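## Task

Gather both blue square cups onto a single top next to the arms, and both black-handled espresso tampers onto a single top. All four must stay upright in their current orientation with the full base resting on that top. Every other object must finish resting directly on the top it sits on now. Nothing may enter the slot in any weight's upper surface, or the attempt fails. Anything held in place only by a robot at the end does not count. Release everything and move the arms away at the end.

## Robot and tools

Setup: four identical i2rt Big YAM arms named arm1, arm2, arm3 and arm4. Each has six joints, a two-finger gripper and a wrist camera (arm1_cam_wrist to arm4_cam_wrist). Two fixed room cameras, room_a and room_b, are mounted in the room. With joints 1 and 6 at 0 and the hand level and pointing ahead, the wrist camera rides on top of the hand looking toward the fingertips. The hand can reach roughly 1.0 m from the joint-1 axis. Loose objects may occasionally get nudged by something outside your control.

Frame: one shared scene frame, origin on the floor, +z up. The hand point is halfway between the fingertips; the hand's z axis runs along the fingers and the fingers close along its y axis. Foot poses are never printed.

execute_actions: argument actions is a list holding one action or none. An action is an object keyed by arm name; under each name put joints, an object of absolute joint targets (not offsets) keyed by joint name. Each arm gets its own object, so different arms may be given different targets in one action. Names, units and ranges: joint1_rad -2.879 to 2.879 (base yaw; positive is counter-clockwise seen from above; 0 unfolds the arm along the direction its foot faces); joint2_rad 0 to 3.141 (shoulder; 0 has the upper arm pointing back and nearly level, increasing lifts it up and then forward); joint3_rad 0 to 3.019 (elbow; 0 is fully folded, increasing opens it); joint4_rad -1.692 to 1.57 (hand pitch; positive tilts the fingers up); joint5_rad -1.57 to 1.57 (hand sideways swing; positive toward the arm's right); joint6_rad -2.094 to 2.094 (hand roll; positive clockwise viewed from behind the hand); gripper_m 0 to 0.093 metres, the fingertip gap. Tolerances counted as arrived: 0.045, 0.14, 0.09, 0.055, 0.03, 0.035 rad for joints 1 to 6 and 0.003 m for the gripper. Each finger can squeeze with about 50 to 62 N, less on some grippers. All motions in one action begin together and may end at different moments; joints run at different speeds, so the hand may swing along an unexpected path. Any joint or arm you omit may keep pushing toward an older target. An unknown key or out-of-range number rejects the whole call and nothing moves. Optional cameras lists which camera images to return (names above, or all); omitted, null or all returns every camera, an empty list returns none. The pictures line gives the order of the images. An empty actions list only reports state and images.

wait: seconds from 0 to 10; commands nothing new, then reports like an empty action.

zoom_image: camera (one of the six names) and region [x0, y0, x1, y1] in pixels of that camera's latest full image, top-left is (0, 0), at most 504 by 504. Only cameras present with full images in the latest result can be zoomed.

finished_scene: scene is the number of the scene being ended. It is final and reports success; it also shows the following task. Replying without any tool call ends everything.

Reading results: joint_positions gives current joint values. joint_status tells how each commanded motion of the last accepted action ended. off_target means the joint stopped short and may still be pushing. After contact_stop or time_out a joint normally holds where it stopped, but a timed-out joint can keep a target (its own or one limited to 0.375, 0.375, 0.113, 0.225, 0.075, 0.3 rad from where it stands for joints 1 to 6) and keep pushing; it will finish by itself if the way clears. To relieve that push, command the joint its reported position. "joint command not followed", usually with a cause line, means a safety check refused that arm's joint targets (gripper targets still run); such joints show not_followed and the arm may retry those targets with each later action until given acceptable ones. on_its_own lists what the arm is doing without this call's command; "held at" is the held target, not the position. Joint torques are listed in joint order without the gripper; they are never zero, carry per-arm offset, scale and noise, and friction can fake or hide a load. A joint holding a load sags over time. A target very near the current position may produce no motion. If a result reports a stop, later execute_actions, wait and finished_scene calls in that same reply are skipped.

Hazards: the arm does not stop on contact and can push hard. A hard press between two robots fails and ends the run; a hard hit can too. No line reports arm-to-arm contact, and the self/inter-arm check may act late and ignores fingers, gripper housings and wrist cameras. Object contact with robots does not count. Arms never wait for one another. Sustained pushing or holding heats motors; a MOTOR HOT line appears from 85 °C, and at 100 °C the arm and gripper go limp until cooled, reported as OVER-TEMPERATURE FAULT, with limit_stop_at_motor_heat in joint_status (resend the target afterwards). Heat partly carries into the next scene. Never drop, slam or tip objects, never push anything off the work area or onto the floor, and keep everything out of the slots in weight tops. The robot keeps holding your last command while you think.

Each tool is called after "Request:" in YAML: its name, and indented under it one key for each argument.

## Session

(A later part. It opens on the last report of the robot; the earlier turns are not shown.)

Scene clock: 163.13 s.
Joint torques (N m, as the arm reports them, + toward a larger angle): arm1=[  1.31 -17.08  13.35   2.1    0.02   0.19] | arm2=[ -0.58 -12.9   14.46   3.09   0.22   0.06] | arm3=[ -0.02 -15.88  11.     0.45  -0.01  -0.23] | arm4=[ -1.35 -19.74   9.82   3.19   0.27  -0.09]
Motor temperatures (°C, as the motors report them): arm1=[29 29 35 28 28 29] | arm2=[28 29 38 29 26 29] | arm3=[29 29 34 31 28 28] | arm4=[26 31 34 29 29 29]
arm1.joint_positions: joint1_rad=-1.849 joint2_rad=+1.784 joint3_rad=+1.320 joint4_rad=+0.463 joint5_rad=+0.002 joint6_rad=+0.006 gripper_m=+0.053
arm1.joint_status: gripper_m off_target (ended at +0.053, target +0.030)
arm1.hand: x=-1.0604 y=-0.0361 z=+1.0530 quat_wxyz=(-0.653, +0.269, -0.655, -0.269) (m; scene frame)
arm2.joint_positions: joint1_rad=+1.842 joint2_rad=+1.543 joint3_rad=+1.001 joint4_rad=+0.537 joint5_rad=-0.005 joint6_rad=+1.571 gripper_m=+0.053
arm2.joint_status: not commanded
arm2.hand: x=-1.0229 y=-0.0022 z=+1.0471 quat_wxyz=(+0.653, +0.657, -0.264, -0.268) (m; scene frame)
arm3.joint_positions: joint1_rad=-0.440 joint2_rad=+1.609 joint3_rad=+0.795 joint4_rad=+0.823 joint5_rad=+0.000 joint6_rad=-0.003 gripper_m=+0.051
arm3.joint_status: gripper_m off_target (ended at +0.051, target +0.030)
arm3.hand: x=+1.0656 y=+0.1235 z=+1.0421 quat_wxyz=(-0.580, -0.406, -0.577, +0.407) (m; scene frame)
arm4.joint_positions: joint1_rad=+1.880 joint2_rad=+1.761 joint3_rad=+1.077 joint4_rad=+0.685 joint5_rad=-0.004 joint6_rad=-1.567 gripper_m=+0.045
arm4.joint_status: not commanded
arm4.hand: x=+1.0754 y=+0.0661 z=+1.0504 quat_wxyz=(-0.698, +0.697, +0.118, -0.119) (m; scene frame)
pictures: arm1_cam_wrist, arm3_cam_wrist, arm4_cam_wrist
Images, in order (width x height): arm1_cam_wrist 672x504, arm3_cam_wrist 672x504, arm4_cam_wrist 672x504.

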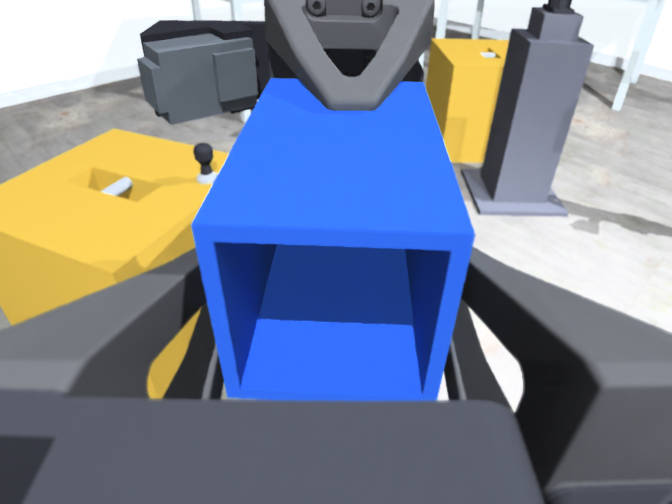

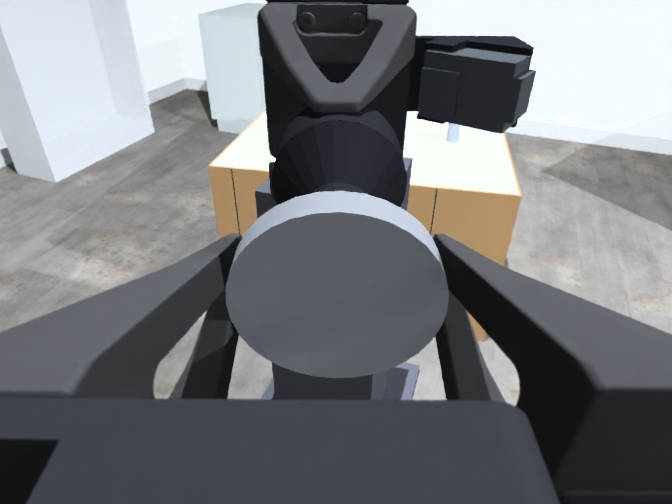

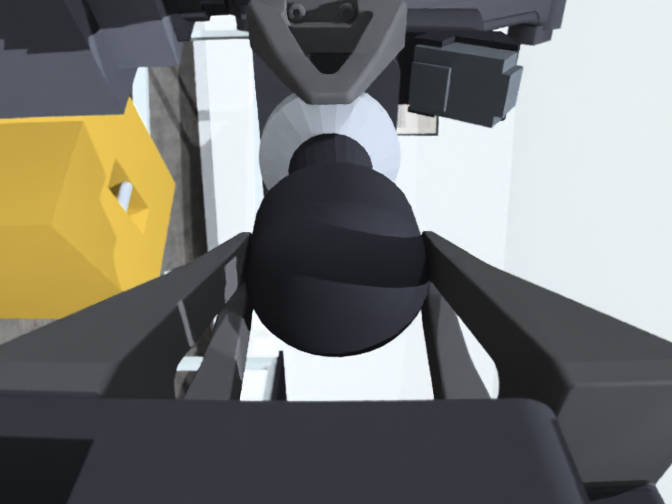

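Request:
execute_actions:
  actions:
    - {"arm2":{"joints":{"gripper_m":0.093}},"arm4":{"joints":{"gripper_m":0.093}}}
  cameras: ["arm1_cam_wrist","arm3_cam_wrist","arm4_cam_wrist"]

Scene clock: 165.00 s.
Joint torques (N m, as the arm reports them, + toward a larger angle): arm1=[  0.36 -16.06  13.45   2.28   0.05   0.17] | arm2=[ -0.55 -12.78  14.48   3.05   0.17   0.06] | arm3=[  0.02 -16.73  11.01   1.03  -0.01  -0.25] | arm4=[ -1.87 -18.37  10.13   2.29   0.23  -0.06]
Motor temperatures (°C, as the motors report them): arm1=[29 29 35 28 28 29] | arm2=[28 29 38 29 26 29] | arm3=[29 29 34 30 28 28] | arm4=[26 31 34 29 29 29]
arm1.joint_positions: joint1_rad=-1.849 joint2_rad=+1.784 joint3_rad=+1.320 joint4_rad=+0.460 joint5_rad=+0.002 joint6_rad=+0.006 gripper_m=+0.053
arm1.joint_status: not commanded
arm1.hand: x=-1.0605 y=-0.0360 z=+1.0524 quat_wxyz=(-0.652, +0.269, -0.656, -0.269) (m; scene frame)
arm2.joint_positions: joint1_rad=+1.842 joint2_rad=+1.543 joint3_rad=+1.001 joint4_rad=+0.537 joint5_rad=-0.003 joint6_rad=+1.571 gripper_m=+0.093
arm2.joint_status: all done
arm2.hand: x=-1.0232 y=-0.0019 z=+1.0471 quat_wxyz=(+0.653, +0.657, -0.265, -0.268) (m; scene frame)
arm3.joint_positions: joint1_rad=-0.440 joint2_rad=+1.613 joint3_rad=+0.795 joint4_rad=+0.810 joint5_rad=+0.000 joint6_rad=-0.003 gripper_m=+0.051
arm3.joint_status: not commanded
arm3.hand: x=+1.0658 y=+0.1231 z=+1.0361 quat_wxyz=(-0.575, -0.409, -0.582, +0.404) (m; scene frame)
arm4.joint_positions: joint1_rad=+1.880 joint2_rad=+1.748 joint3_rad=+1.077 joint4_rad=+0.705 joint5_rad=-0.004 joint6_rad=-1.567 gripper_m=+0.093
arm4.joint_status: all done
arm4.hand: x=+1.0760 y=+0.0645 z=+1.0642 quat_wxyz=(-0.709, +0.685, +0.116, -0.121) (m; scene frame)
pictures: arm1_cam_wrist, arm3_cam_wrist, arm4_cam_wrist
Images, in order (width x height): arm1_cam_wrist 672x504, arm3_cam_wrist 672x504, arm4_cam_wrist 672x504.

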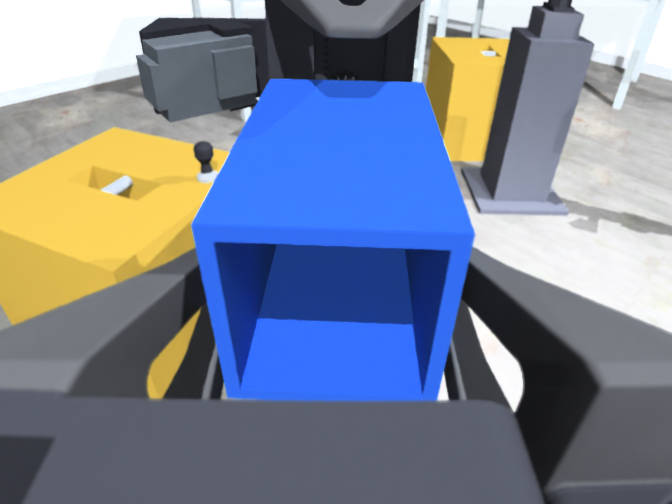

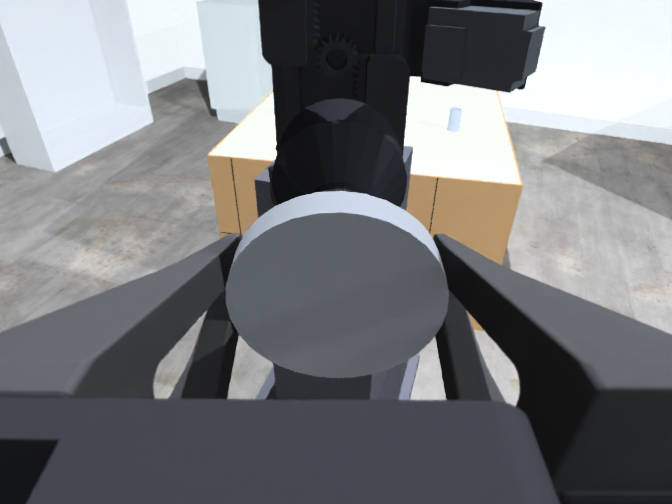

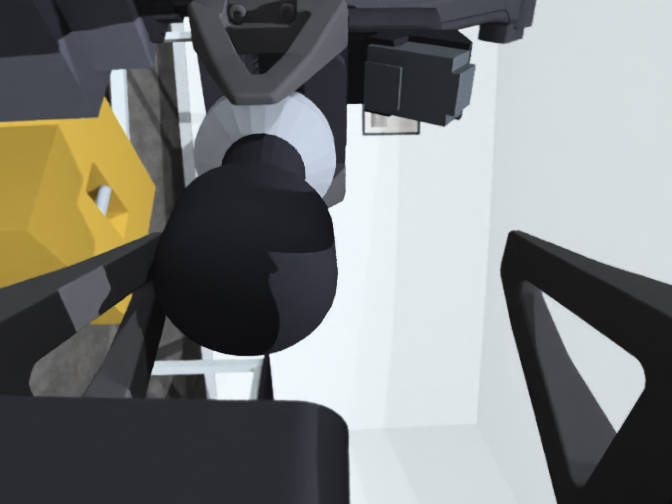

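Request:
execute_actions:
  actions:
    - {"arm1":{"joints":{"joint1_rad":0.85}},"arm2":{"joints":{"joint1_rad":-1.905}},"arm3":{"joints":{"joint1_rad":-2.18,"joint4_rad":0.85}},"arm4":{"joints":{"joint1_rad":0.6,"joint4_rad":0.62}}}

Scene clock: 175.97 s.
Joint torques (N m, as the arm reports them, + toward a larger angle): arm1=[  1.11 -17.13  12.76   2.39   0.12   0.15] | arm2=[  0.74 -13.5   14.02   3.09   0.05   0.08] | arm3=[ -0.39 -17.19  10.79   2.68  -0.15  -0.25] | arm4=[ -0.1  -18.36  10.09   1.49   0.1   -0.12]
Motor temperatures (°C, as the motors report them): arm1=[29 30 36 28 28 29] | arm2=[28 29 39 29 26 29] | arm3=[29 29 34 31 28 28] | arm4=[26 31 35 29 29 29]
arm1.joint_positions: joint1_rad=+0.853 joint2_rad=+1.788 joint3_rad=+1.328 joint4_rad=+0.459 joint5_rad=-0.002 joint6_rad=+0.006 gripper_m=+0.054
arm1.joint_status: all done
arm1.hand: x=-2.3107 y=-0.8242 z=+1.0535 quat_wxyz=(+0.125, +0.698, +0.118, -0.695) (m; scene frame)
arm2.joint_positions: joint1_rad=-1.911 joint2_rad=+1.543 joint3_rad=+1.006 joint4_rad=+0.537 joint5_rad=+0.001 joint6_rad=+1.571 gripper_m=+0.093
arm2.joint_status: all done
arm2.hand: x=+0.0766 y=+0.5824 z=+1.0459 quat_wxyz=(-0.450, -0.455, -0.544, -0.543) (m; scene frame)
arm3.joint_positions: joint1_rad=-2.186 joint2_rad=+1.624 joint3_rad=+0.795 joint4_rad=+0.810 joint5_rad=+0.003 joint6_rad=-0.003 gripper_m=+0.051
arm3.joint_status: all done
arm3.hand: x=+0.2533 y=+0.5969 z=+1.0304 quat_wxyz=(-0.056, -0.712, -0.063, +0.697) (m; scene frame)
arm4.joint_positions: joint1_rad=+0.595 joint2_rad=+1.746 joint3_rad=+1.077 joint4_rad=+0.624 joint5_rad=+0.001 joint6_rad=-1.567 gripper_m=+0.093
arm4.joint_status: all done
arm4.hand: x=+1.8762 y=-0.1917 z=+1.0470 quat_wxyz=(-0.616, +0.641, -0.332, +0.316) (m; scene frame)
pictures: arm1_cam_wrist, arm2_cam_wrist, arm3_cam_wrist, arm4_cam_wrist, room_a, room_b
Images, in order (width x height): arm1_cam_wrist 672x504, arm2_cam_wrist 672x504, arm3_cam_wrist 672x504, arm4_cam_wrist 672x504, room_a 672x504, room_b 672x504.

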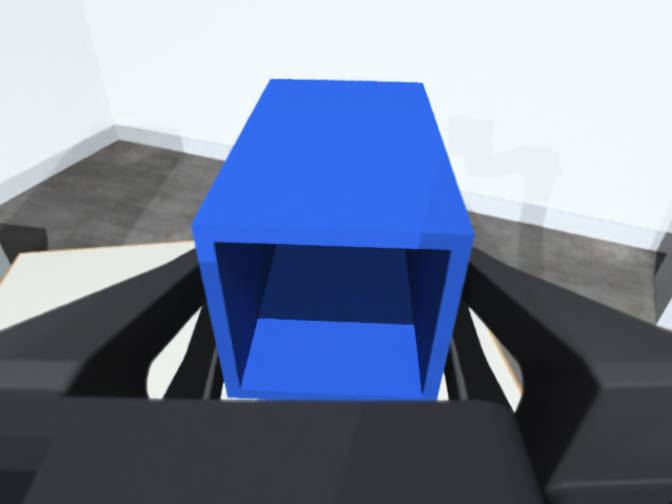

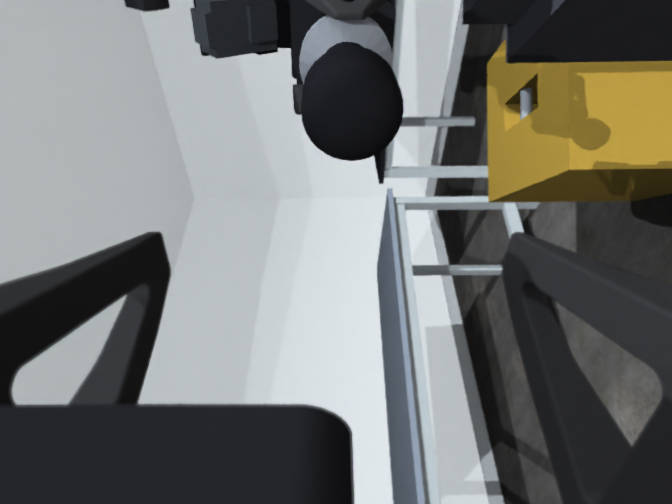

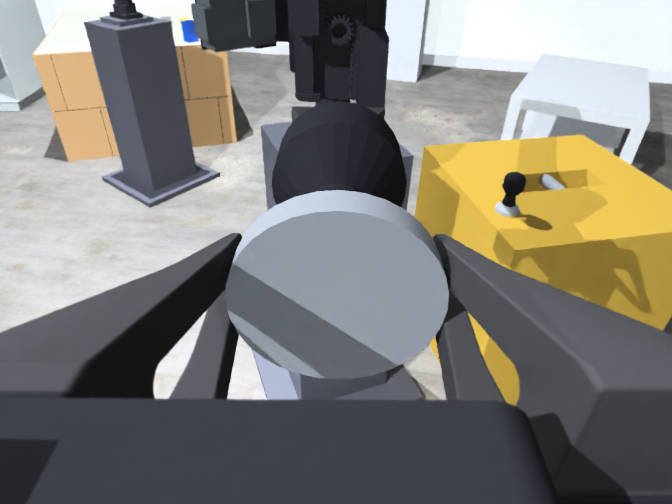

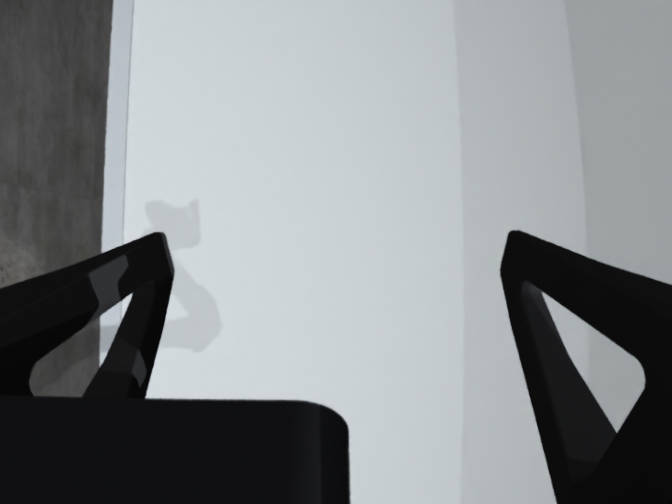

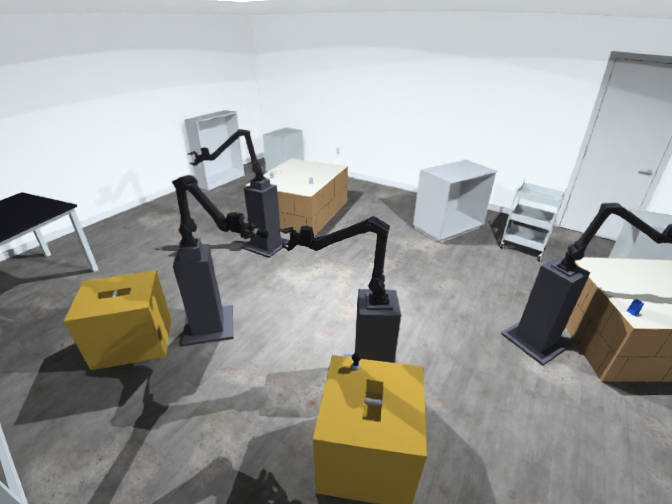

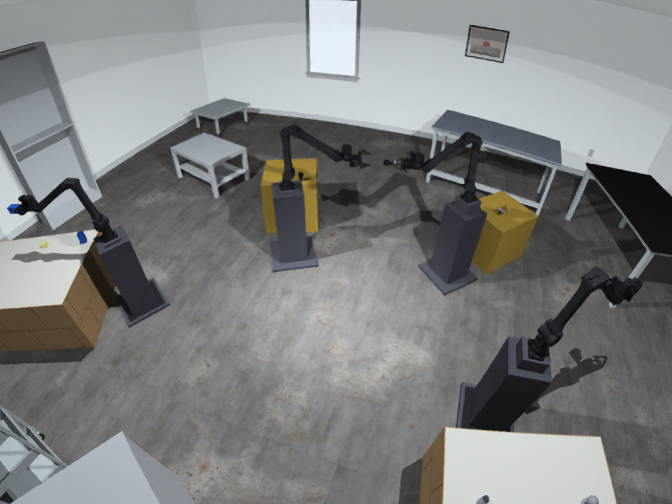

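Request:
execute_actions:
  actions:
    - {"arm1":{"joints":{"joint2_rad":2.05,"joint3_rad":1.40,"joint4_rad":-0.868}},"arm2":{"joints":{"joint2_rad":1.72,"joint3_rad":1.235}},"arm4":{"joints":{"joint2_rad":0.6,"joint3_rad":0.6,"joint4_rad":0,"joint6_rad":0}}}
  cameras: ["arm1_cam_wrist","arm2_cam_wrist","arm3_cam_wrist","room_b"]

Scene clock: 185.20 s.
Joint torques (N m, as the arm reports them, + toward a larger angle): arm1=[  0.14 -19.24   8.65   0.43   0.17   0.16] | arm2=[  0.66 -15.62  14.81   3.07   0.04   0.08] | arm3=[ -0.32 -16.96  10.82   2.68  -0.14  -0.24] | arm4=[-1.02 -0.17 10.42  1.39  0.1   0.09]
Motor temperatures (°C, as the motors report them): arm1=[29 30 36 28 28 29] | arm2=[28 29 39 29 26 29] | arm3=[29 29 35 31 28 28] | arm4=[26 31 35 29 29 29]
arm1.joint_positions: joint1_rad=+0.853 joint2_rad=+2.073 joint3_rad=+1.374 joint4_rad=-0.860 joint5_rad=-0.002 joint6_rad=+0.006 gripper_m=+0.054
arm1.joint_status: all done
arm1.hand: x=-2.1222 y=-0.7584 z=+0.6760 quat_wxyz=(+0.004, +0.986, +0.168, -0.005) (m; scene frame)
arm2.joint_positions: joint1_rad=-1.911 joint2_rad=+1.714 joint3_rad=+1.187 joint4_rad=+0.537 joint5_rad=+0.001 joint6_rad=+1.571 gripper_m=+0.093
arm2.joint_status: all done
arm2.hand: x=+0.1412 y=+0.5944 z=+1.0359 quat_wxyz=(-0.452, -0.453, -0.541, -0.546) (m; scene frame)
arm3.joint_positions: joint1_rad=-2.186 joint2_rad=+1.624 joint3_rad=+0.795 joint4_rad=+0.810 joint5_rad=+0.003 joint6_rad=-0.003 gripper_m=+0.051
arm3.joint_status: not commanded
arm3.hand: x=+0.2533 y=+0.5969 z=+1.0304 quat_wxyz=(-0.056, -0.712, -0.063, +0.697) (m; scene frame)
arm4.joint_positions: joint1_rad=+0.595 joint2_rad=+0.595 joint3_rad=+0.604 joint4_rad=+0.004 joint5_rad=+0.001 joint6_rad=-0.015 gripper_m=+0.093
arm4.joint_status: all done
arm4.hand: x=+1.6103 y=-0.3812 z=+1.2083 quat_wxyz=(-0.681, +0.218, -0.667, -0.212) (m; scene frame)
pictures: arm1_cam_wrist, arm2_cam_wrist, arm3_cam_wrist, room_b
Images, in order (width x height): arm1_cam_wrist 672x504, arm2_cam_wrist 672x504, arm3_cam_wrist 672x504, room_b 672x504.

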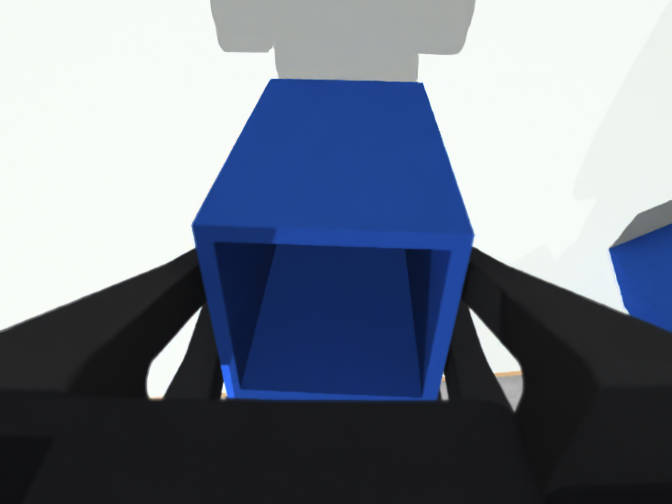

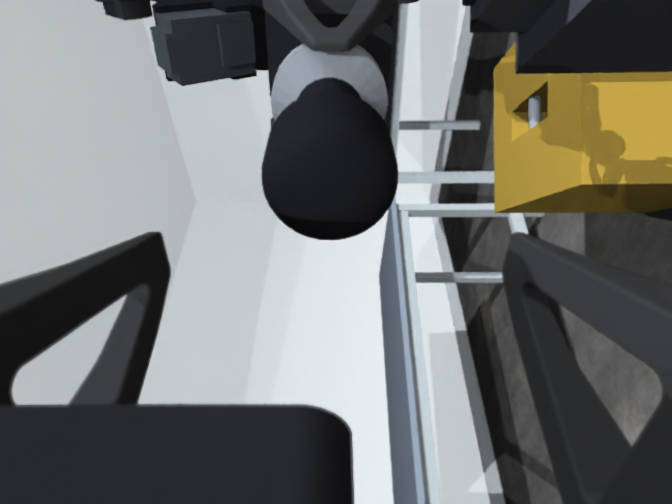

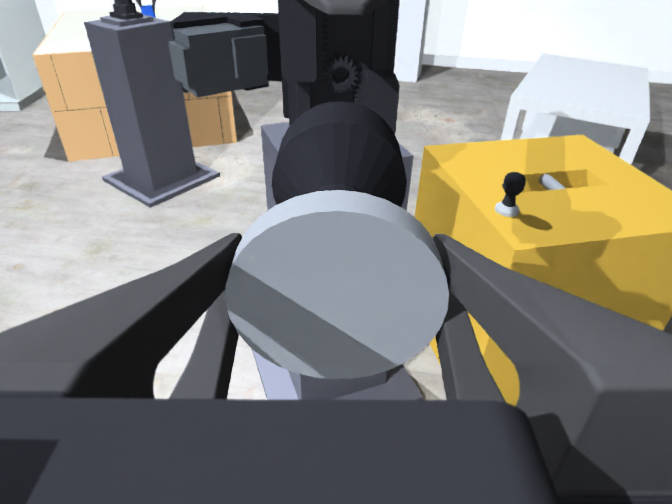

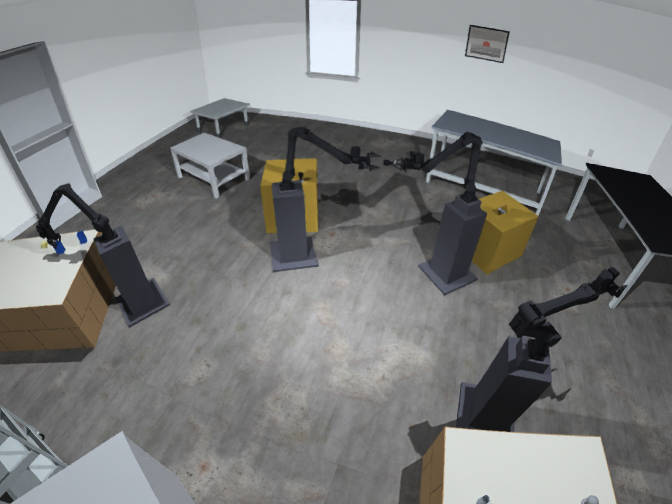

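Request:
execute_actions:
  actions:
    - {"arm1":{"joints":{"joint2_rad":2.15,"joint4_rad":-0.77}},"arm2":{"joints":{"joint2_rad":1.842,"joint3_rad":1.41,"joint4_rad":0.478}}}
  cameras: ["arm1_cam_wrist","arm2_cam_wrist","arm3_cam_wrist","room_b"]

Request:
zoom_image:
  camera: "room_b"
  region: [20, 200, 120, 280]

Scene clock: 191.57 s.
Joint torques (N m, as the arm reports them, + toward a larger angle): arm1=[  0.2  -17.45   8.29   1.03   0.25   0.16] | arm2=[  0.77 -16.77  15.62   1.25   0.05   0.09] | arm3=[ -0.42 -17.31  10.78   2.63  -0.13  -0.24] | arm4=[-0.48 -0.67 10.39  1.49  0.1   0.13]
Motor temperatures (°C, as the motors report them): arm1=[29 30 35 27 28 29] | arm2=[28 29 39 29 26 29] | arm3=[29 29 35 31 28 28] | arm4=[26 30 35 29 29 29]
arm1.joint_positions: joint1_rad=+0.853 joint2_rad=+2.147 joint3_rad=+1.374 joint4_rad=-0.779 joint5_rad=-0.002 joint6_rad=+0.006 gripper_m=+0.054
arm1.joint_status: all done
arm1.hand: x=-2.1258 y=-0.7598 z=+0.6363 quat_wxyz=(+0.004, +0.986, +0.168, -0.008) (m; scene frame)
arm2.joint_positions: joint1_rad=-1.911 joint2_rad=+1.830 joint3_rad=+1.357 joint4_rad=+0.493 joint5_rad=+0.001 joint6_rad=+1.571 gripper_m=+0.093
arm2.joint_status: all done
arm2.hand: x=+0.1915 y=+0.6037 z=+1.0397 quat_wxyz=(-0.455, -0.450, -0.538, -0.549) (m; scene frame)
arm3.joint_positions: joint1_rad=-2.186 joint2_rad=+1.624 joint3_rad=+0.795 joint4_rad=+0.810 joint5_rad=+0.003 joint6_rad=-0.003 gripper_m=+0.051
arm3.joint_status: not commanded
arm3.hand: x=+0.2533 y=+0.5969 z=+1.0304 quat_wxyz=(-0.056, -0.712, -0.063, +0.697) (m; scene frame)
arm4.joint_positions: joint1_rad=+0.595 joint2_rad=+0.595 joint3_rad=+0.604 joint4_rad=+0.004 joint5_rad=+0.001 joint6_rad=-0.014 gripper_m=+0.093
arm4.joint_status: not commanded
arm4.hand: x=+1.6103 y=-0.3812 z=+1.2083 quat_wxyz=(-0.681, +0.218, -0.667, -0.212) (m; scene frame)
pictures: arm1_cam_wrist, arm2_cam_wrist, arm3_cam_wrist, room_b
Images, in order (width x height): arm1_cam_wrist 672x504, arm2_cam_wrist 672x504, arm3_cam_wrist 672x504, room_b 672x504.

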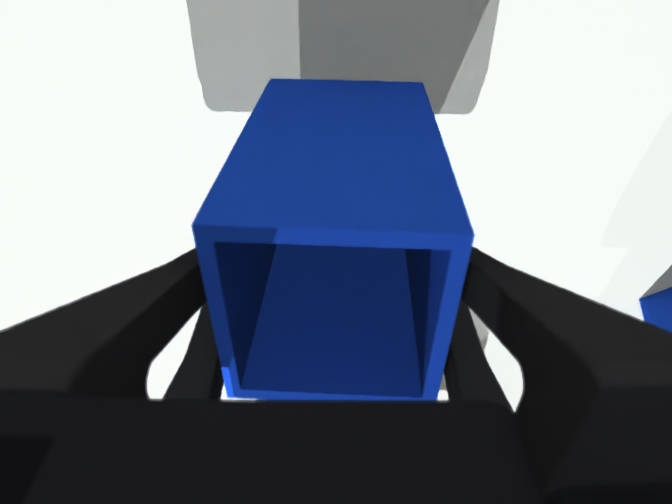

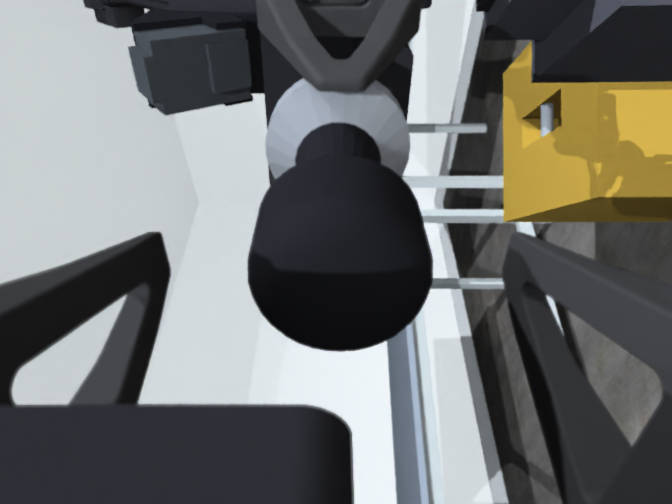

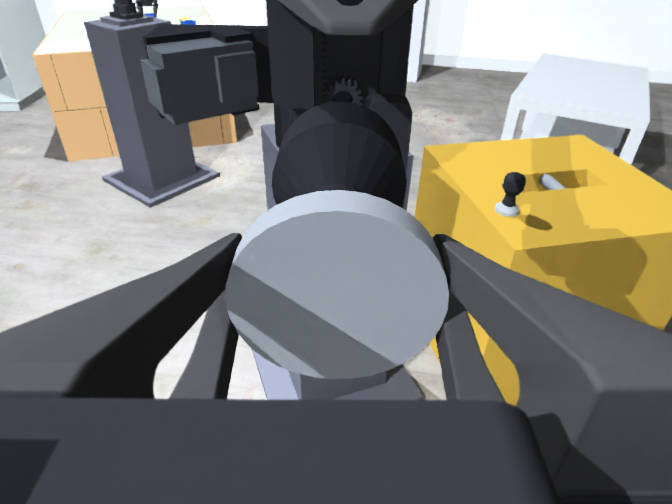

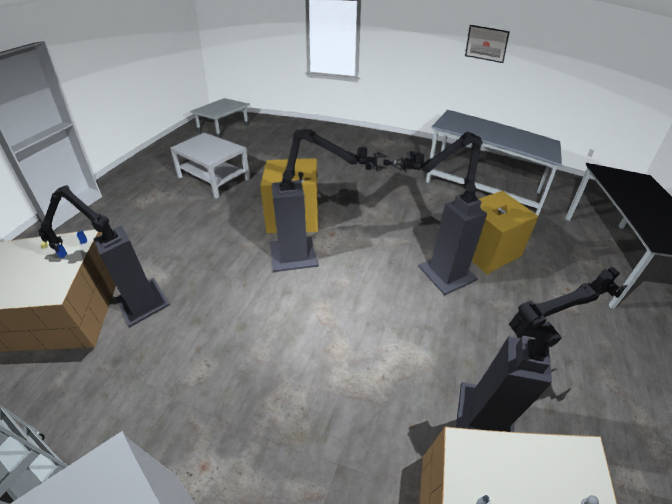

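Region (20, 200, 120, 280) of room_b's 672x504 image, scaled by 5.040, with more detail than that image has; it fills the top 403 rows of this view, and the rest is white.

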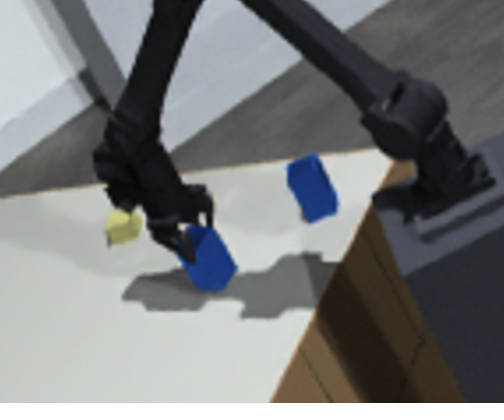

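Request:
execute_actions:
  actions:
    - {"arm1":{"joints":{"joint2_rad":2.19,"joint4_rad":-0.75}},"arm2":{"joints":{"gripper_m":0.025}}}
  cameras: ["arm1_cam_wrist","arm2_cam_wrist"]

Scene clock: 195.30 s.
Joint torques (N m, as the arm reports them, + toward a larger angle): arm1=[ -0.14 -17.34   8.02   1.36   0.15   0.19] | arm2=[  0.81 -17.02  15.52   1.37   0.05   0.08] | arm3=[ -0.44 -17.22  10.81   2.67  -0.15  -0.23] | arm4=[-0.83  0.04 10.52  1.58  0.12  0.11]
Motor temperatures (°C, as the motors report them): arm1=[29 30 35 27 28 29] | arm2=[28 29 40 29 26 29] | arm3=[29 29 35 31 28 28] | arm4=[26 30 35 29 29 29]
arm1.joint_positions: joint1_rad=+0.853 joint2_rad=+2.175 joint3_rad=+1.374 joint4_rad=-0.760 joint5_rad=-0.002 joint6_rad=+0.006 gripper_m=+0.054
arm1.joint_status: all done
arm1.hand: x=-2.1241 y=-0.7593 z=+0.6216 quat_wxyz=(+0.004, +0.986, +0.168, -0.004) (m; scene frame)
arm2.joint_positions: joint1_rad=-1.911 joint2_rad=+1.830 joint3_rad=+1.357 joint4_rad=+0.493 joint5_rad=+0.001 joint6_rad=+1.571 gripper_m=+0.045
arm2.joint_status: gripper_m off_target (ended at +0.045, target +0.025)
arm2.hand: x=+0.1915 y=+0.6037 z=+1.0398 quat_wxyz=(-0.455, -0.450, -0.538, -0.549) (m; scene frame)
arm3.joint_positions: joint1_rad=-2.186 joint2_rad=+1.624 joint3_rad=+0.795 joint4_rad=+0.810 joint5_rad=+0.003 joint6_rad=-0.004 gripper_m=+0.051
arm3.joint_status: not commanded
arm3.hand: x=+0.2533 y=+0.5969 z=+1.0304 quat_wxyz=(-0.055, -0.712, -0.063, +0.697) (m; scene frame)
arm4.joint_positions: joint1_rad=+0.595 joint2_rad=+0.595 joint3_rad=+0.604 joint4_rad=+0.004 joint5_rad=+0.001 joint6_rad=-0.014 gripper_m=+0.093
arm4.joint_status: not commanded
arm4.hand: x=+1.6103 y=-0.3812 z=+1.2083 quat_wxyz=(-0.681, +0.218, -0.667, -0.212) (m; scene frame)
pictures: arm1_cam_wrist, arm2_cam_wrist
Images, in order (width x height): arm1_cam_wrist 672x504, arm2_cam_wrist 672x504.

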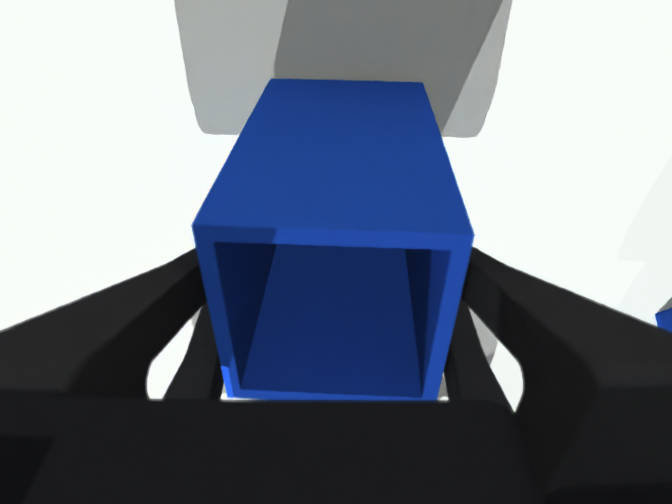

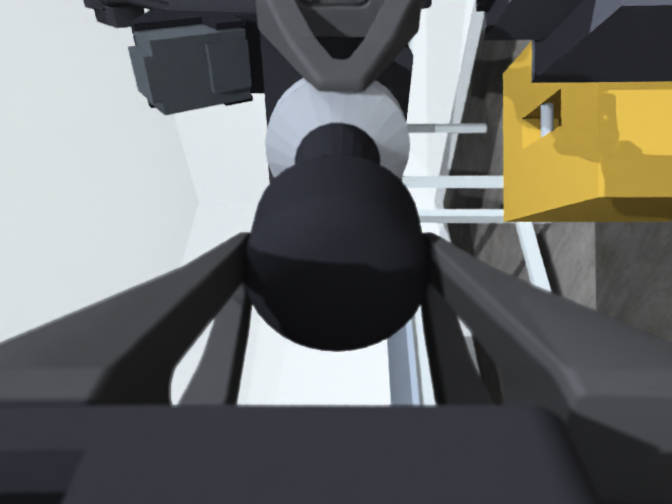

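Request:
execute_actions:
  actions:
    - {"arm1":{"joints":{"gripper_m":0.093}},"arm3":{"joints":{"gripper_m":0.093}}}
  cameras: ["arm1_cam_wrist","arm2_cam_wrist","arm3_cam_wrist"]

Scene clock: 197.60 s.
Joint torques (N m, as the arm reports them, + toward a larger angle): arm1=[  0.95 -16.83   8.15   1.16   0.11   0.17] | arm2=[  0.98 -18.97  15.35   2.14   0.06   0.06] | arm3=[ -0.51 -16.53  10.86   2.21  -0.14  -0.24] | arm4=[-0.57 -0.33 10.49  1.47  0.12  0.12]
Motor temperatures (°C, as the motors report them): arm1=[29 30 35 27 28 29] | arm2=[28 29 40 29 26 29] | arm3=[29 29 35 31 28 28] | arm4=[26 29 35 29 29 29]
arm1.joint_positions: joint1_rad=+0.853 joint2_rad=+2.175 joint3_rad=+1.374 joint4_rad=-0.760 joint5_rad=-0.002 joint6_rad=+0.006 gripper_m=+0.093
arm1.joint_status: all done
arm1.hand: x=-2.1241 y=-0.7593 z=+0.6216 quat_wxyz=(+0.004, +0.986, +0.168, -0.004) (m; scene frame)
arm2.joint_positions: joint1_rad=-1.911 joint2_rad=+1.854 joint3_rad=+1.357 joint4_rad=+0.475 joint5_rad=+0.001 joint6_rad=+1.571 gripper_m=+0.045
arm2.joint_status: not commanded
arm2.hand: x=+0.1954 y=+0.6046 z=+1.0170 quat_wxyz=(-0.445, -0.460, -0.550, -0.537) (m; scene frame)
arm3.joint_positions: joint1_rad=-2.186 joint2_rad=+1.618 joint3_rad=+0.795 joint4_rad=+0.821 joint5_rad=+0.003 joint6_rad=-0.004 gripper_m=+0.093
arm3.joint_status: all done
arm3.hand: x=+0.2537 y=+0.5969 z=+1.0367 quat_wxyz=(-0.056, -0.706, -0.062, +0.703) (m; scene frame)
arm4.joint_positions: joint1_rad=+0.595 joint2_rad=+0.595 joint3_rad=+0.604 joint4_rad=+0.004 joint5_rad=+0.001 joint6_rad=-0.014 gripper_m=+0.093
arm4.joint_status: not commanded
arm4.hand: x=+1.6103 y=-0.3812 z=+1.2083 quat_wxyz=(-0.681, +0.218, -0.667, -0.212) (m; scene frame)
pictures: arm1_cam_wrist, arm2_cam_wrist, arm3_cam_wrist
Images, in order (width x height): arm1_cam_wrist 672x504, arm2_cam_wrist 672x504, arm3_cam_wrist 672x504.

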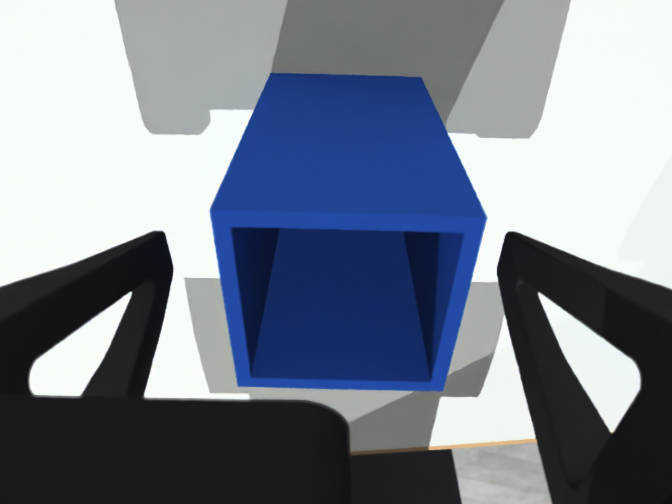

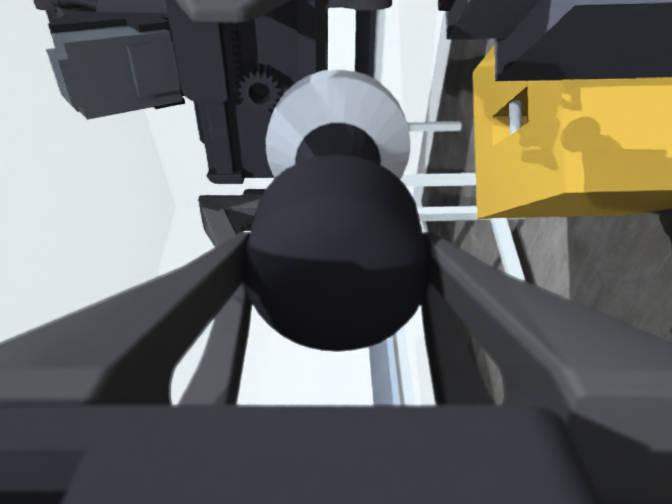

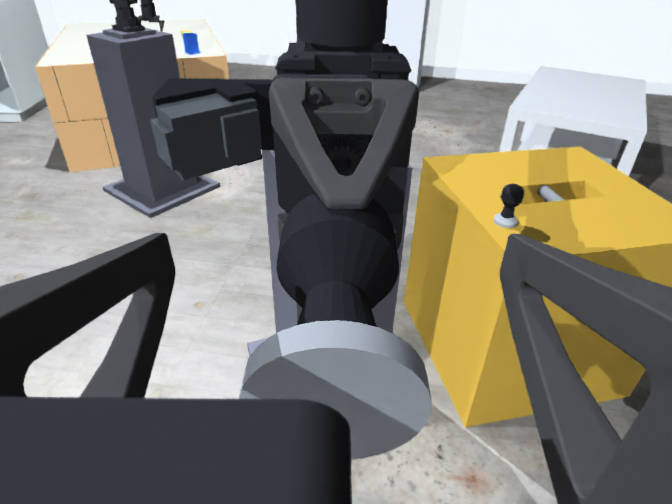

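Request:
execute_actions:
  actions:
    - {"arm1":{"joints":{"joint2_rad":1.85}},"arm3":{"joints":{"joint2_rad":1.3}},"arm2":{"joints":{"joint4_rad":0.0}}}
  cameras: []

Request:
execute_actions:
  actions:
    - {"arm1":{"joints":{"joint2_rad":1.0,"joint3_rad":1.0}},"arm3":{"joints":{"joint2_rad":0.7,"joint4_rad":0}},"arm2":{"joints":{"joint1_rad":-0.356,"joint2_rad":2.07,"joint3_rad":1.645,"joint4_rad":-1.095}}}

Scene clock: 205.17 s.
Joint torques (N m, as the arm reports them, + toward a larger angle): arm1=[  0.54 -16.14   9.6    1.56   0.18   0.1 ] | arm2=[  0.79 -18.68  15.31   1.81   0.06   0.08] | arm3=[ -0.52 -10.93  11.78   1.45  -0.13  -0.23] | arm4=[-0.43 -0.02 10.5   1.55  0.08  0.1 ]
Motor temperatures (°C, as the motors report them): arm1=[29 30 34 27 28 29] | arm2=[28 30 40 29 26 29] | arm3=[29 29 35 31 28 28] | arm4=[26 29 35 29 29 29]
arm1.joint_positions: joint1_rad=+0.853 joint2_rad=+1.839 joint3_rad=+1.382 joint4_rad=-0.755 joint5_rad=-0.002 joint6_rad=+0.006 gripper_m=+0.093
arm1.joint_status: all done
arm1.hand: x=-2.1771 y=-0.7774 z=+0.8168 quat_wxyz=(+0.034, +0.970, +0.165, -0.175) (m; scene frame)
arm2.joint_positions: joint1_rad=-1.911 joint2_rad=+1.854 joint3_rad=+1.357 joint4_rad=+0.001 joint5_rad=+0.001 joint6_rad=+1.571 gripper_m=+0.045
arm2.joint_status: all done
arm2.hand: x=+0.1656 y=+0.5996 z=+0.9056 quat_wxyz=(-0.325, -0.551, -0.661, -0.393) (m; scene frame)
arm3.joint_positions: joint1_rad=-2.186 joint2_rad=+1.293 joint3_rad=+0.803 joint4_rad=+0.836 joint5_rad=+0.003 joint6_rad=-0.004 gripper_m=+0.093
arm3.joint_status: all done
arm3.hand: x=+0.3139 y=+0.6064 z=+1.2286 quat_wxyz=(-0.066, -0.574, -0.051, +0.815) (m; scene frame)
arm4.joint_positions: joint1_rad=+0.595 joint2_rad=+0.595 joint3_rad=+0.604 joint4_rad=+0.004 joint5_rad=+0.001 joint6_rad=-0.014 gripper_m=+0.093
arm4.joint_status: not commanded
arm4.hand: x=+1.6103 y=-0.3812 z=+1.2083 quat_wxyz=(-0.681, +0.218, -0.667, -0.212) (m; scene frame)
pictures: none
No camera images: the call's "cameras" was empty. Leave "cameras" out to get every camera's image.

Scene clock: 207.03 s.
Joint torques (N m, as the arm reports them, + toward a larger angle): arm1=[ 0.01 -4.31  9.51  2.09  0.11  0.15] | arm2=[ -0.55 -21.92  12.05  -0.47   0.23   0.18] | arm3=[-0.4  -2.27 13.09  0.45 -0.12 -0.25] | arm4=[-0.2  -0.4  10.62  1.54  0.1   0.14]
Motor temperatures (°C, as the motors report them): arm1=[29 30 34 27 28 29] | arm2=[28 30 40 29 26 29] | arm3=[29 29 35 31 28 28] | arm4=[26 29 35 29 29 29]
arm1.joint_positions: joint1_rad=+0.853 joint2_rad=+0.988 joint3_rad=+1.008 joint4_rad=-0.753 joint5_rad=-0.002 joint6_rad=+0.006 gripper_m=+0.093
arm1.joint_status: all done
arm1.hand: x=-2.0063 y=-0.7152 z=+1.0650 quat_wxyz=(+0.073, +0.901, +0.153, -0.399) (m; scene frame)
arm2.joint_positions: joint1_rad=-0.350 joint2_rad=+2.103 joint3_rad=+1.611 joint4_rad=-1.079 joint5_rad=-0.003 joint6_rad=+1.571 gripper_m=+0.045
arm2.joint_status: all done
arm2.hand: x=-0.6734 y=+1.0649 z=+0.7324 quat_wxyz=(+0.004, +0.087, -0.996, -0.002) (m; scene frame)
arm3.joint_positions: joint1_rad=-2.186 joint2_rad=+0.697 joint3_rad=+0.803 joint4_rad=+0.019 joint5_rad=+0.003 joint6_rad=-0.004 gripper_m=+0.093
arm3.joint_status: all done
arm3.hand: x=+0.4642 y=+0.6318 z=+1.3088 quat_wxyz=(-0.060, -0.660, -0.058, +0.746) (m; scene frame)
arm4.joint_positions: joint1_rad=+0.595 joint2_rad=+0.595 joint3_rad=+0.604 joint4_rad=+0.004 joint5_rad=+0.001 joint6_rad=-0.014 gripper_m=+0.093
arm4.joint_status: not commanded
arm4.hand: x=+1.6103 y=-0.3812 z=+1.2083 quat_wxyz=(-0.681, +0.218, -0.667, -0.212) (m; scene frame)
pictures: arm1_cam_wrist, arm2_cam_wrist, arm3_cam_wrist, arm4_cam_wrist, room_a, room_b
Images, in order (width x height): arm1_cam_wrist 672x504, arm2_cam_wrist 672x504, arm3_cam_wrist 672x504, arm4_cam_wrist 672x504, room_a 672x504, room_b 672x504.

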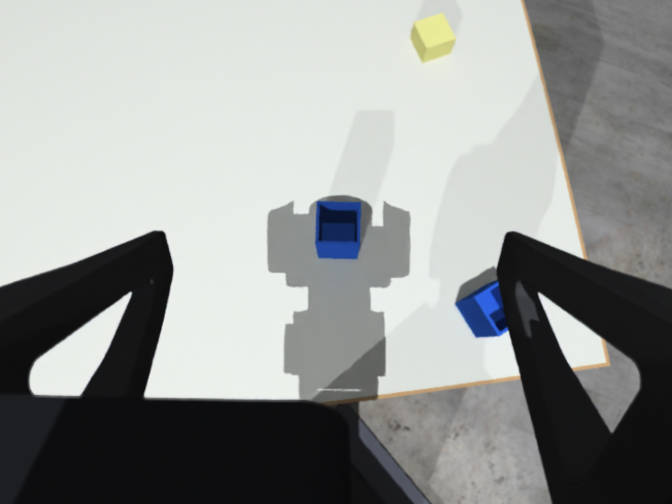

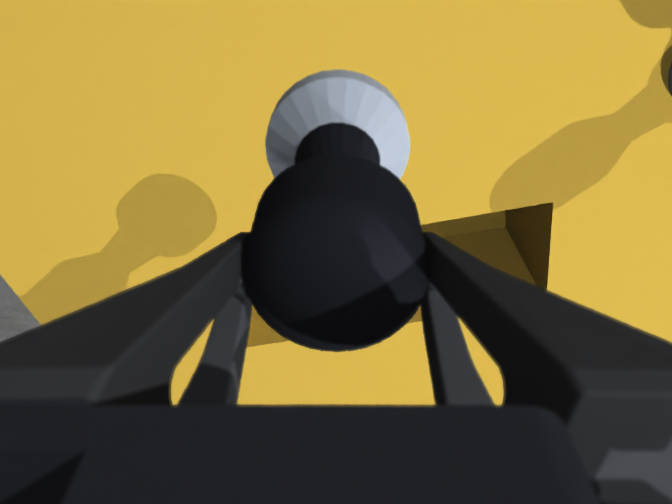

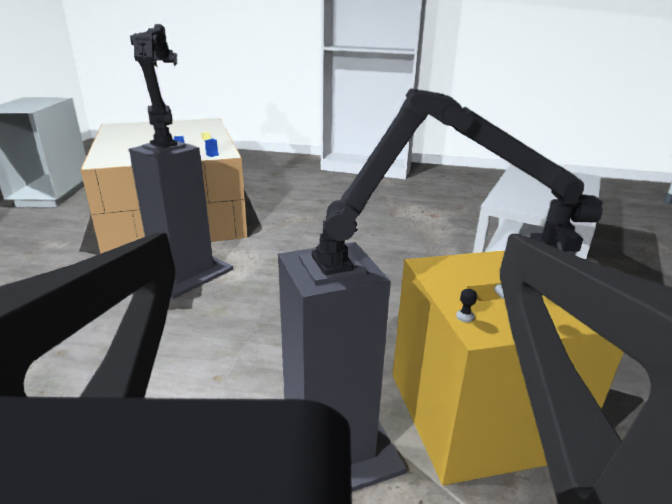

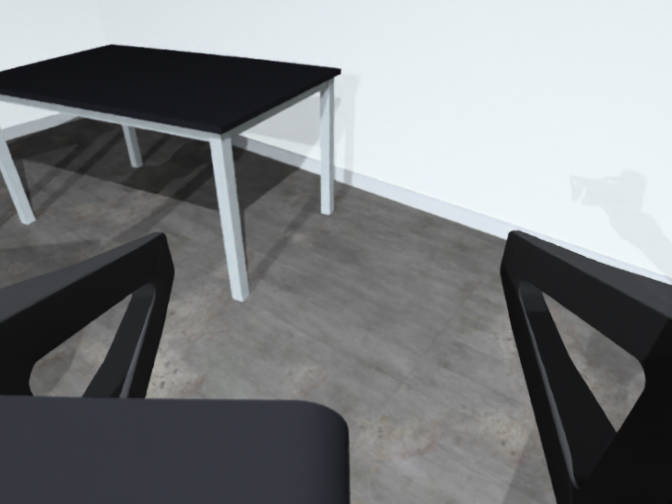

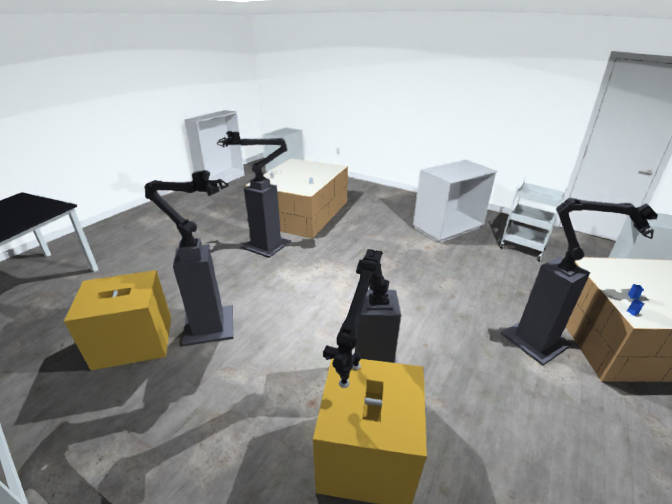

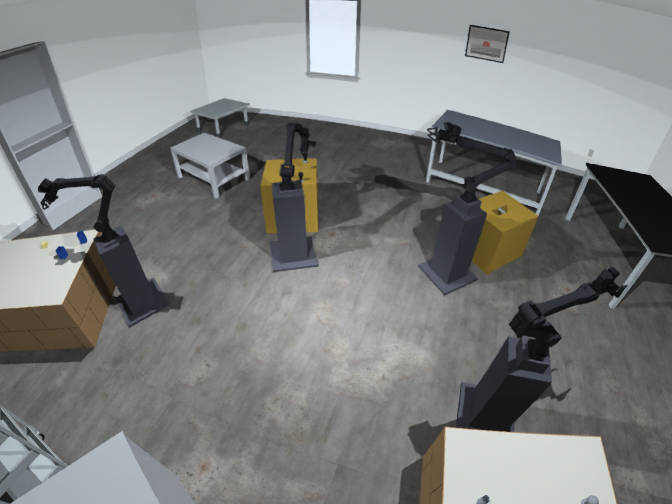

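Request:
execute_actions:
  actions:
    - {"arm2":{"joints":{"joint2_rad":2.17,"joint4_rad":-0.985}}}
  cameras: ["arm2_cam_wrist"]

Scene clock: 209.83 s.
Joint torques (N m, as the arm reports them, + toward a larger angle): arm1=[ 1.43 -4.97  9.58  2.2   0.15  0.14] | arm2=[ -0.33 -21.7   11.63   0.92   0.22   0.16] | arm3=[-0.47 -2.42 12.96  0.42 -0.13 -0.23] | arm4=[-0.09 -0.02 10.37  1.42  0.09  0.16]
Motor temperatures (°C, as the motors report them): arm1=[29 30 34 27 28 29] | arm2=[28 30 40 29 26 29] | arm3=[29 29 36 31 28 28] | arm4=[26 29 35 29 29 29]
arm1.joint_positions: joint1_rad=+0.853 joint2_rad=+0.988 joint3_rad=+1.008 joint4_rad=-0.753 joint5_rad=-0.002 joint6_rad=+0.006 gripper_m=+0.093
arm1.joint_status: not commanded
arm1.hand: x=-2.0063 y=-0.7152 z=+1.0650 quat_wxyz=(+0.073, +0.901, +0.153, -0.399) (m; scene frame)
arm2.joint_positions: joint1_rad=-0.350 joint2_rad=+2.187 joint3_rad=+1.611 joint4_rad=-1.000 joint5_rad=-0.003 joint6_rad=+1.571 gripper_m=+0.045
arm2.joint_status: all done
arm2.hand: x=-0.6748 y=+1.0712 z=+0.6830 quat_wxyz=(+0.004, +0.087, -0.996, +0.000) (m; scene frame)
arm3.joint_positions: joint1_rad=-2.186 joint2_rad=+0.697 joint3_rad=+0.803 joint4_rad=+0.019 joint5_rad=+0.003 joint6_rad=-0.004 gripper_m=+0.093
arm3.joint_status: not commanded
arm3.hand: x=+0.4642 y=+0.6318 z=+1.3088 quat_wxyz=(-0.060, -0.660, -0.058, +0.746) (m; scene frame)
arm4.joint_positions: joint1_rad=+0.595 joint2_rad=+0.595 joint3_rad=+0.604 joint4_rad=+0.004 joint5_rad=+0.001 joint6_rad=-0.014 gripper_m=+0.093
arm4.joint_status: not commanded
arm4.hand: x=+1.6103 y=-0.3812 z=+1.2083 quat_wxyz=(-0.681, +0.218, -0.667, -0.212) (m; scene frame)
pictures: arm2_cam_wrist
Images, in order (width x height): arm2_cam_wrist 672x504.

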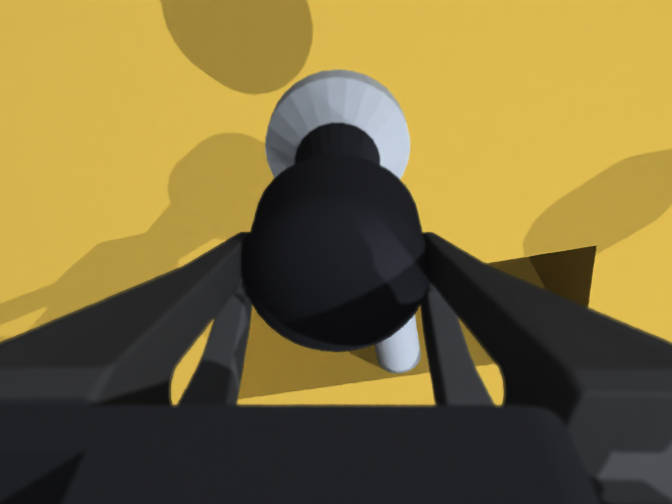

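Request:
execute_actions:
  actions:
    - {"arm2":{"joints":{"joint2_rad":2.23,"joint4_rad":-0.92}}}
  cameras: ["arm2_cam_wrist"]

Scene clock: 213.20 s.
Joint torques (N m, as the arm reports them, + toward a larger angle): arm1=[ 0.12 -4.69  9.4   2.25  0.18  0.19] | arm2=[ -0.24 -21.18  11.38   0.96   0.25   0.16] | arm3=[-0.44 -2.43 12.9   0.33 -0.14 -0.24] | arm4=[-0.25 -0.28 10.49  1.37  0.13  0.14]
Motor temperatures (°C, as the motors report them): arm1=[29 30 34 27 28 29] | arm2=[28 31 39 29 26 29] | arm3=[29 29 36 31 28 28] | arm4=[26 29 35 29 29 29]
arm1.joint_positions: joint1_rad=+0.853 joint2_rad=+0.988 joint3_rad=+1.008 joint4_rad=-0.753 joint5_rad=-0.002 joint6_rad=+0.006 gripper_m=+0.093
arm1.joint_status: not commanded
arm1.hand: x=-2.0063 y=-0.7152 z=+1.0650 quat_wxyz=(+0.073, +0.901, +0.153, -0.399) (m; scene frame)
arm2.joint_positions: joint1_rad=-0.350 joint2_rad=+2.238 joint3_rad=+1.611 joint4_rad=-0.935 joint5_rad=-0.003 joint6_rad=+1.571 gripper_m=+0.045
arm2.joint_status: all done
arm2.hand: x=-0.6759 y=+1.0769 z=+0.6525 quat_wxyz=(+0.004, +0.087, -0.996, -0.006) (m; scene frame)
arm3.joint_positions: joint1_rad=-2.186 joint2_rad=+0.697 joint3_rad=+0.803 joint4_rad=+0.019 joint5_rad=+0.003 joint6_rad=-0.004 gripper_m=+0.093
arm3.joint_status: not commanded
arm3.hand: x=+0.4642 y=+0.6318 z=+1.3088 quat_wxyz=(-0.060, -0.660, -0.058, +0.746) (m; scene frame)
arm4.joint_positions: joint1_rad=+0.595 joint2_rad=+0.595 joint3_rad=+0.604 joint4_rad=+0.004 joint5_rad=+0.001 joint6_rad=-0.014 gripper_m=+0.093
arm4.joint_status: not commanded
arm4.hand: x=+1.6103 y=-0.3812 z=+1.2083 quat_wxyz=(-0.681, +0.218, -0.667, -0.212) (m; scene frame)
pictures: arm2_cam_wrist
Images, in order (width x height): arm2_cam_wrist 672x504.

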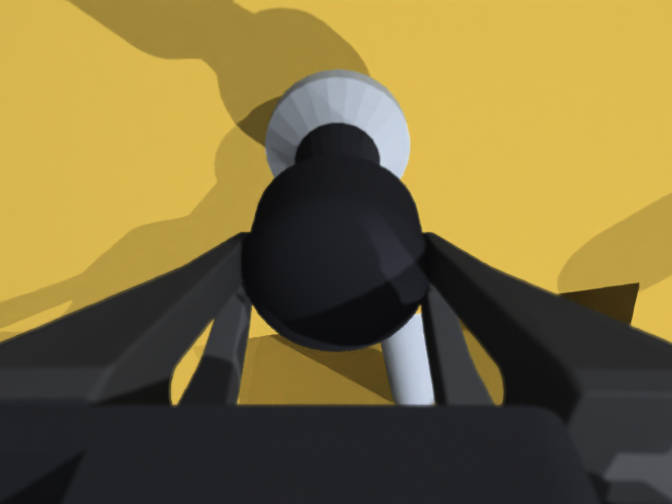

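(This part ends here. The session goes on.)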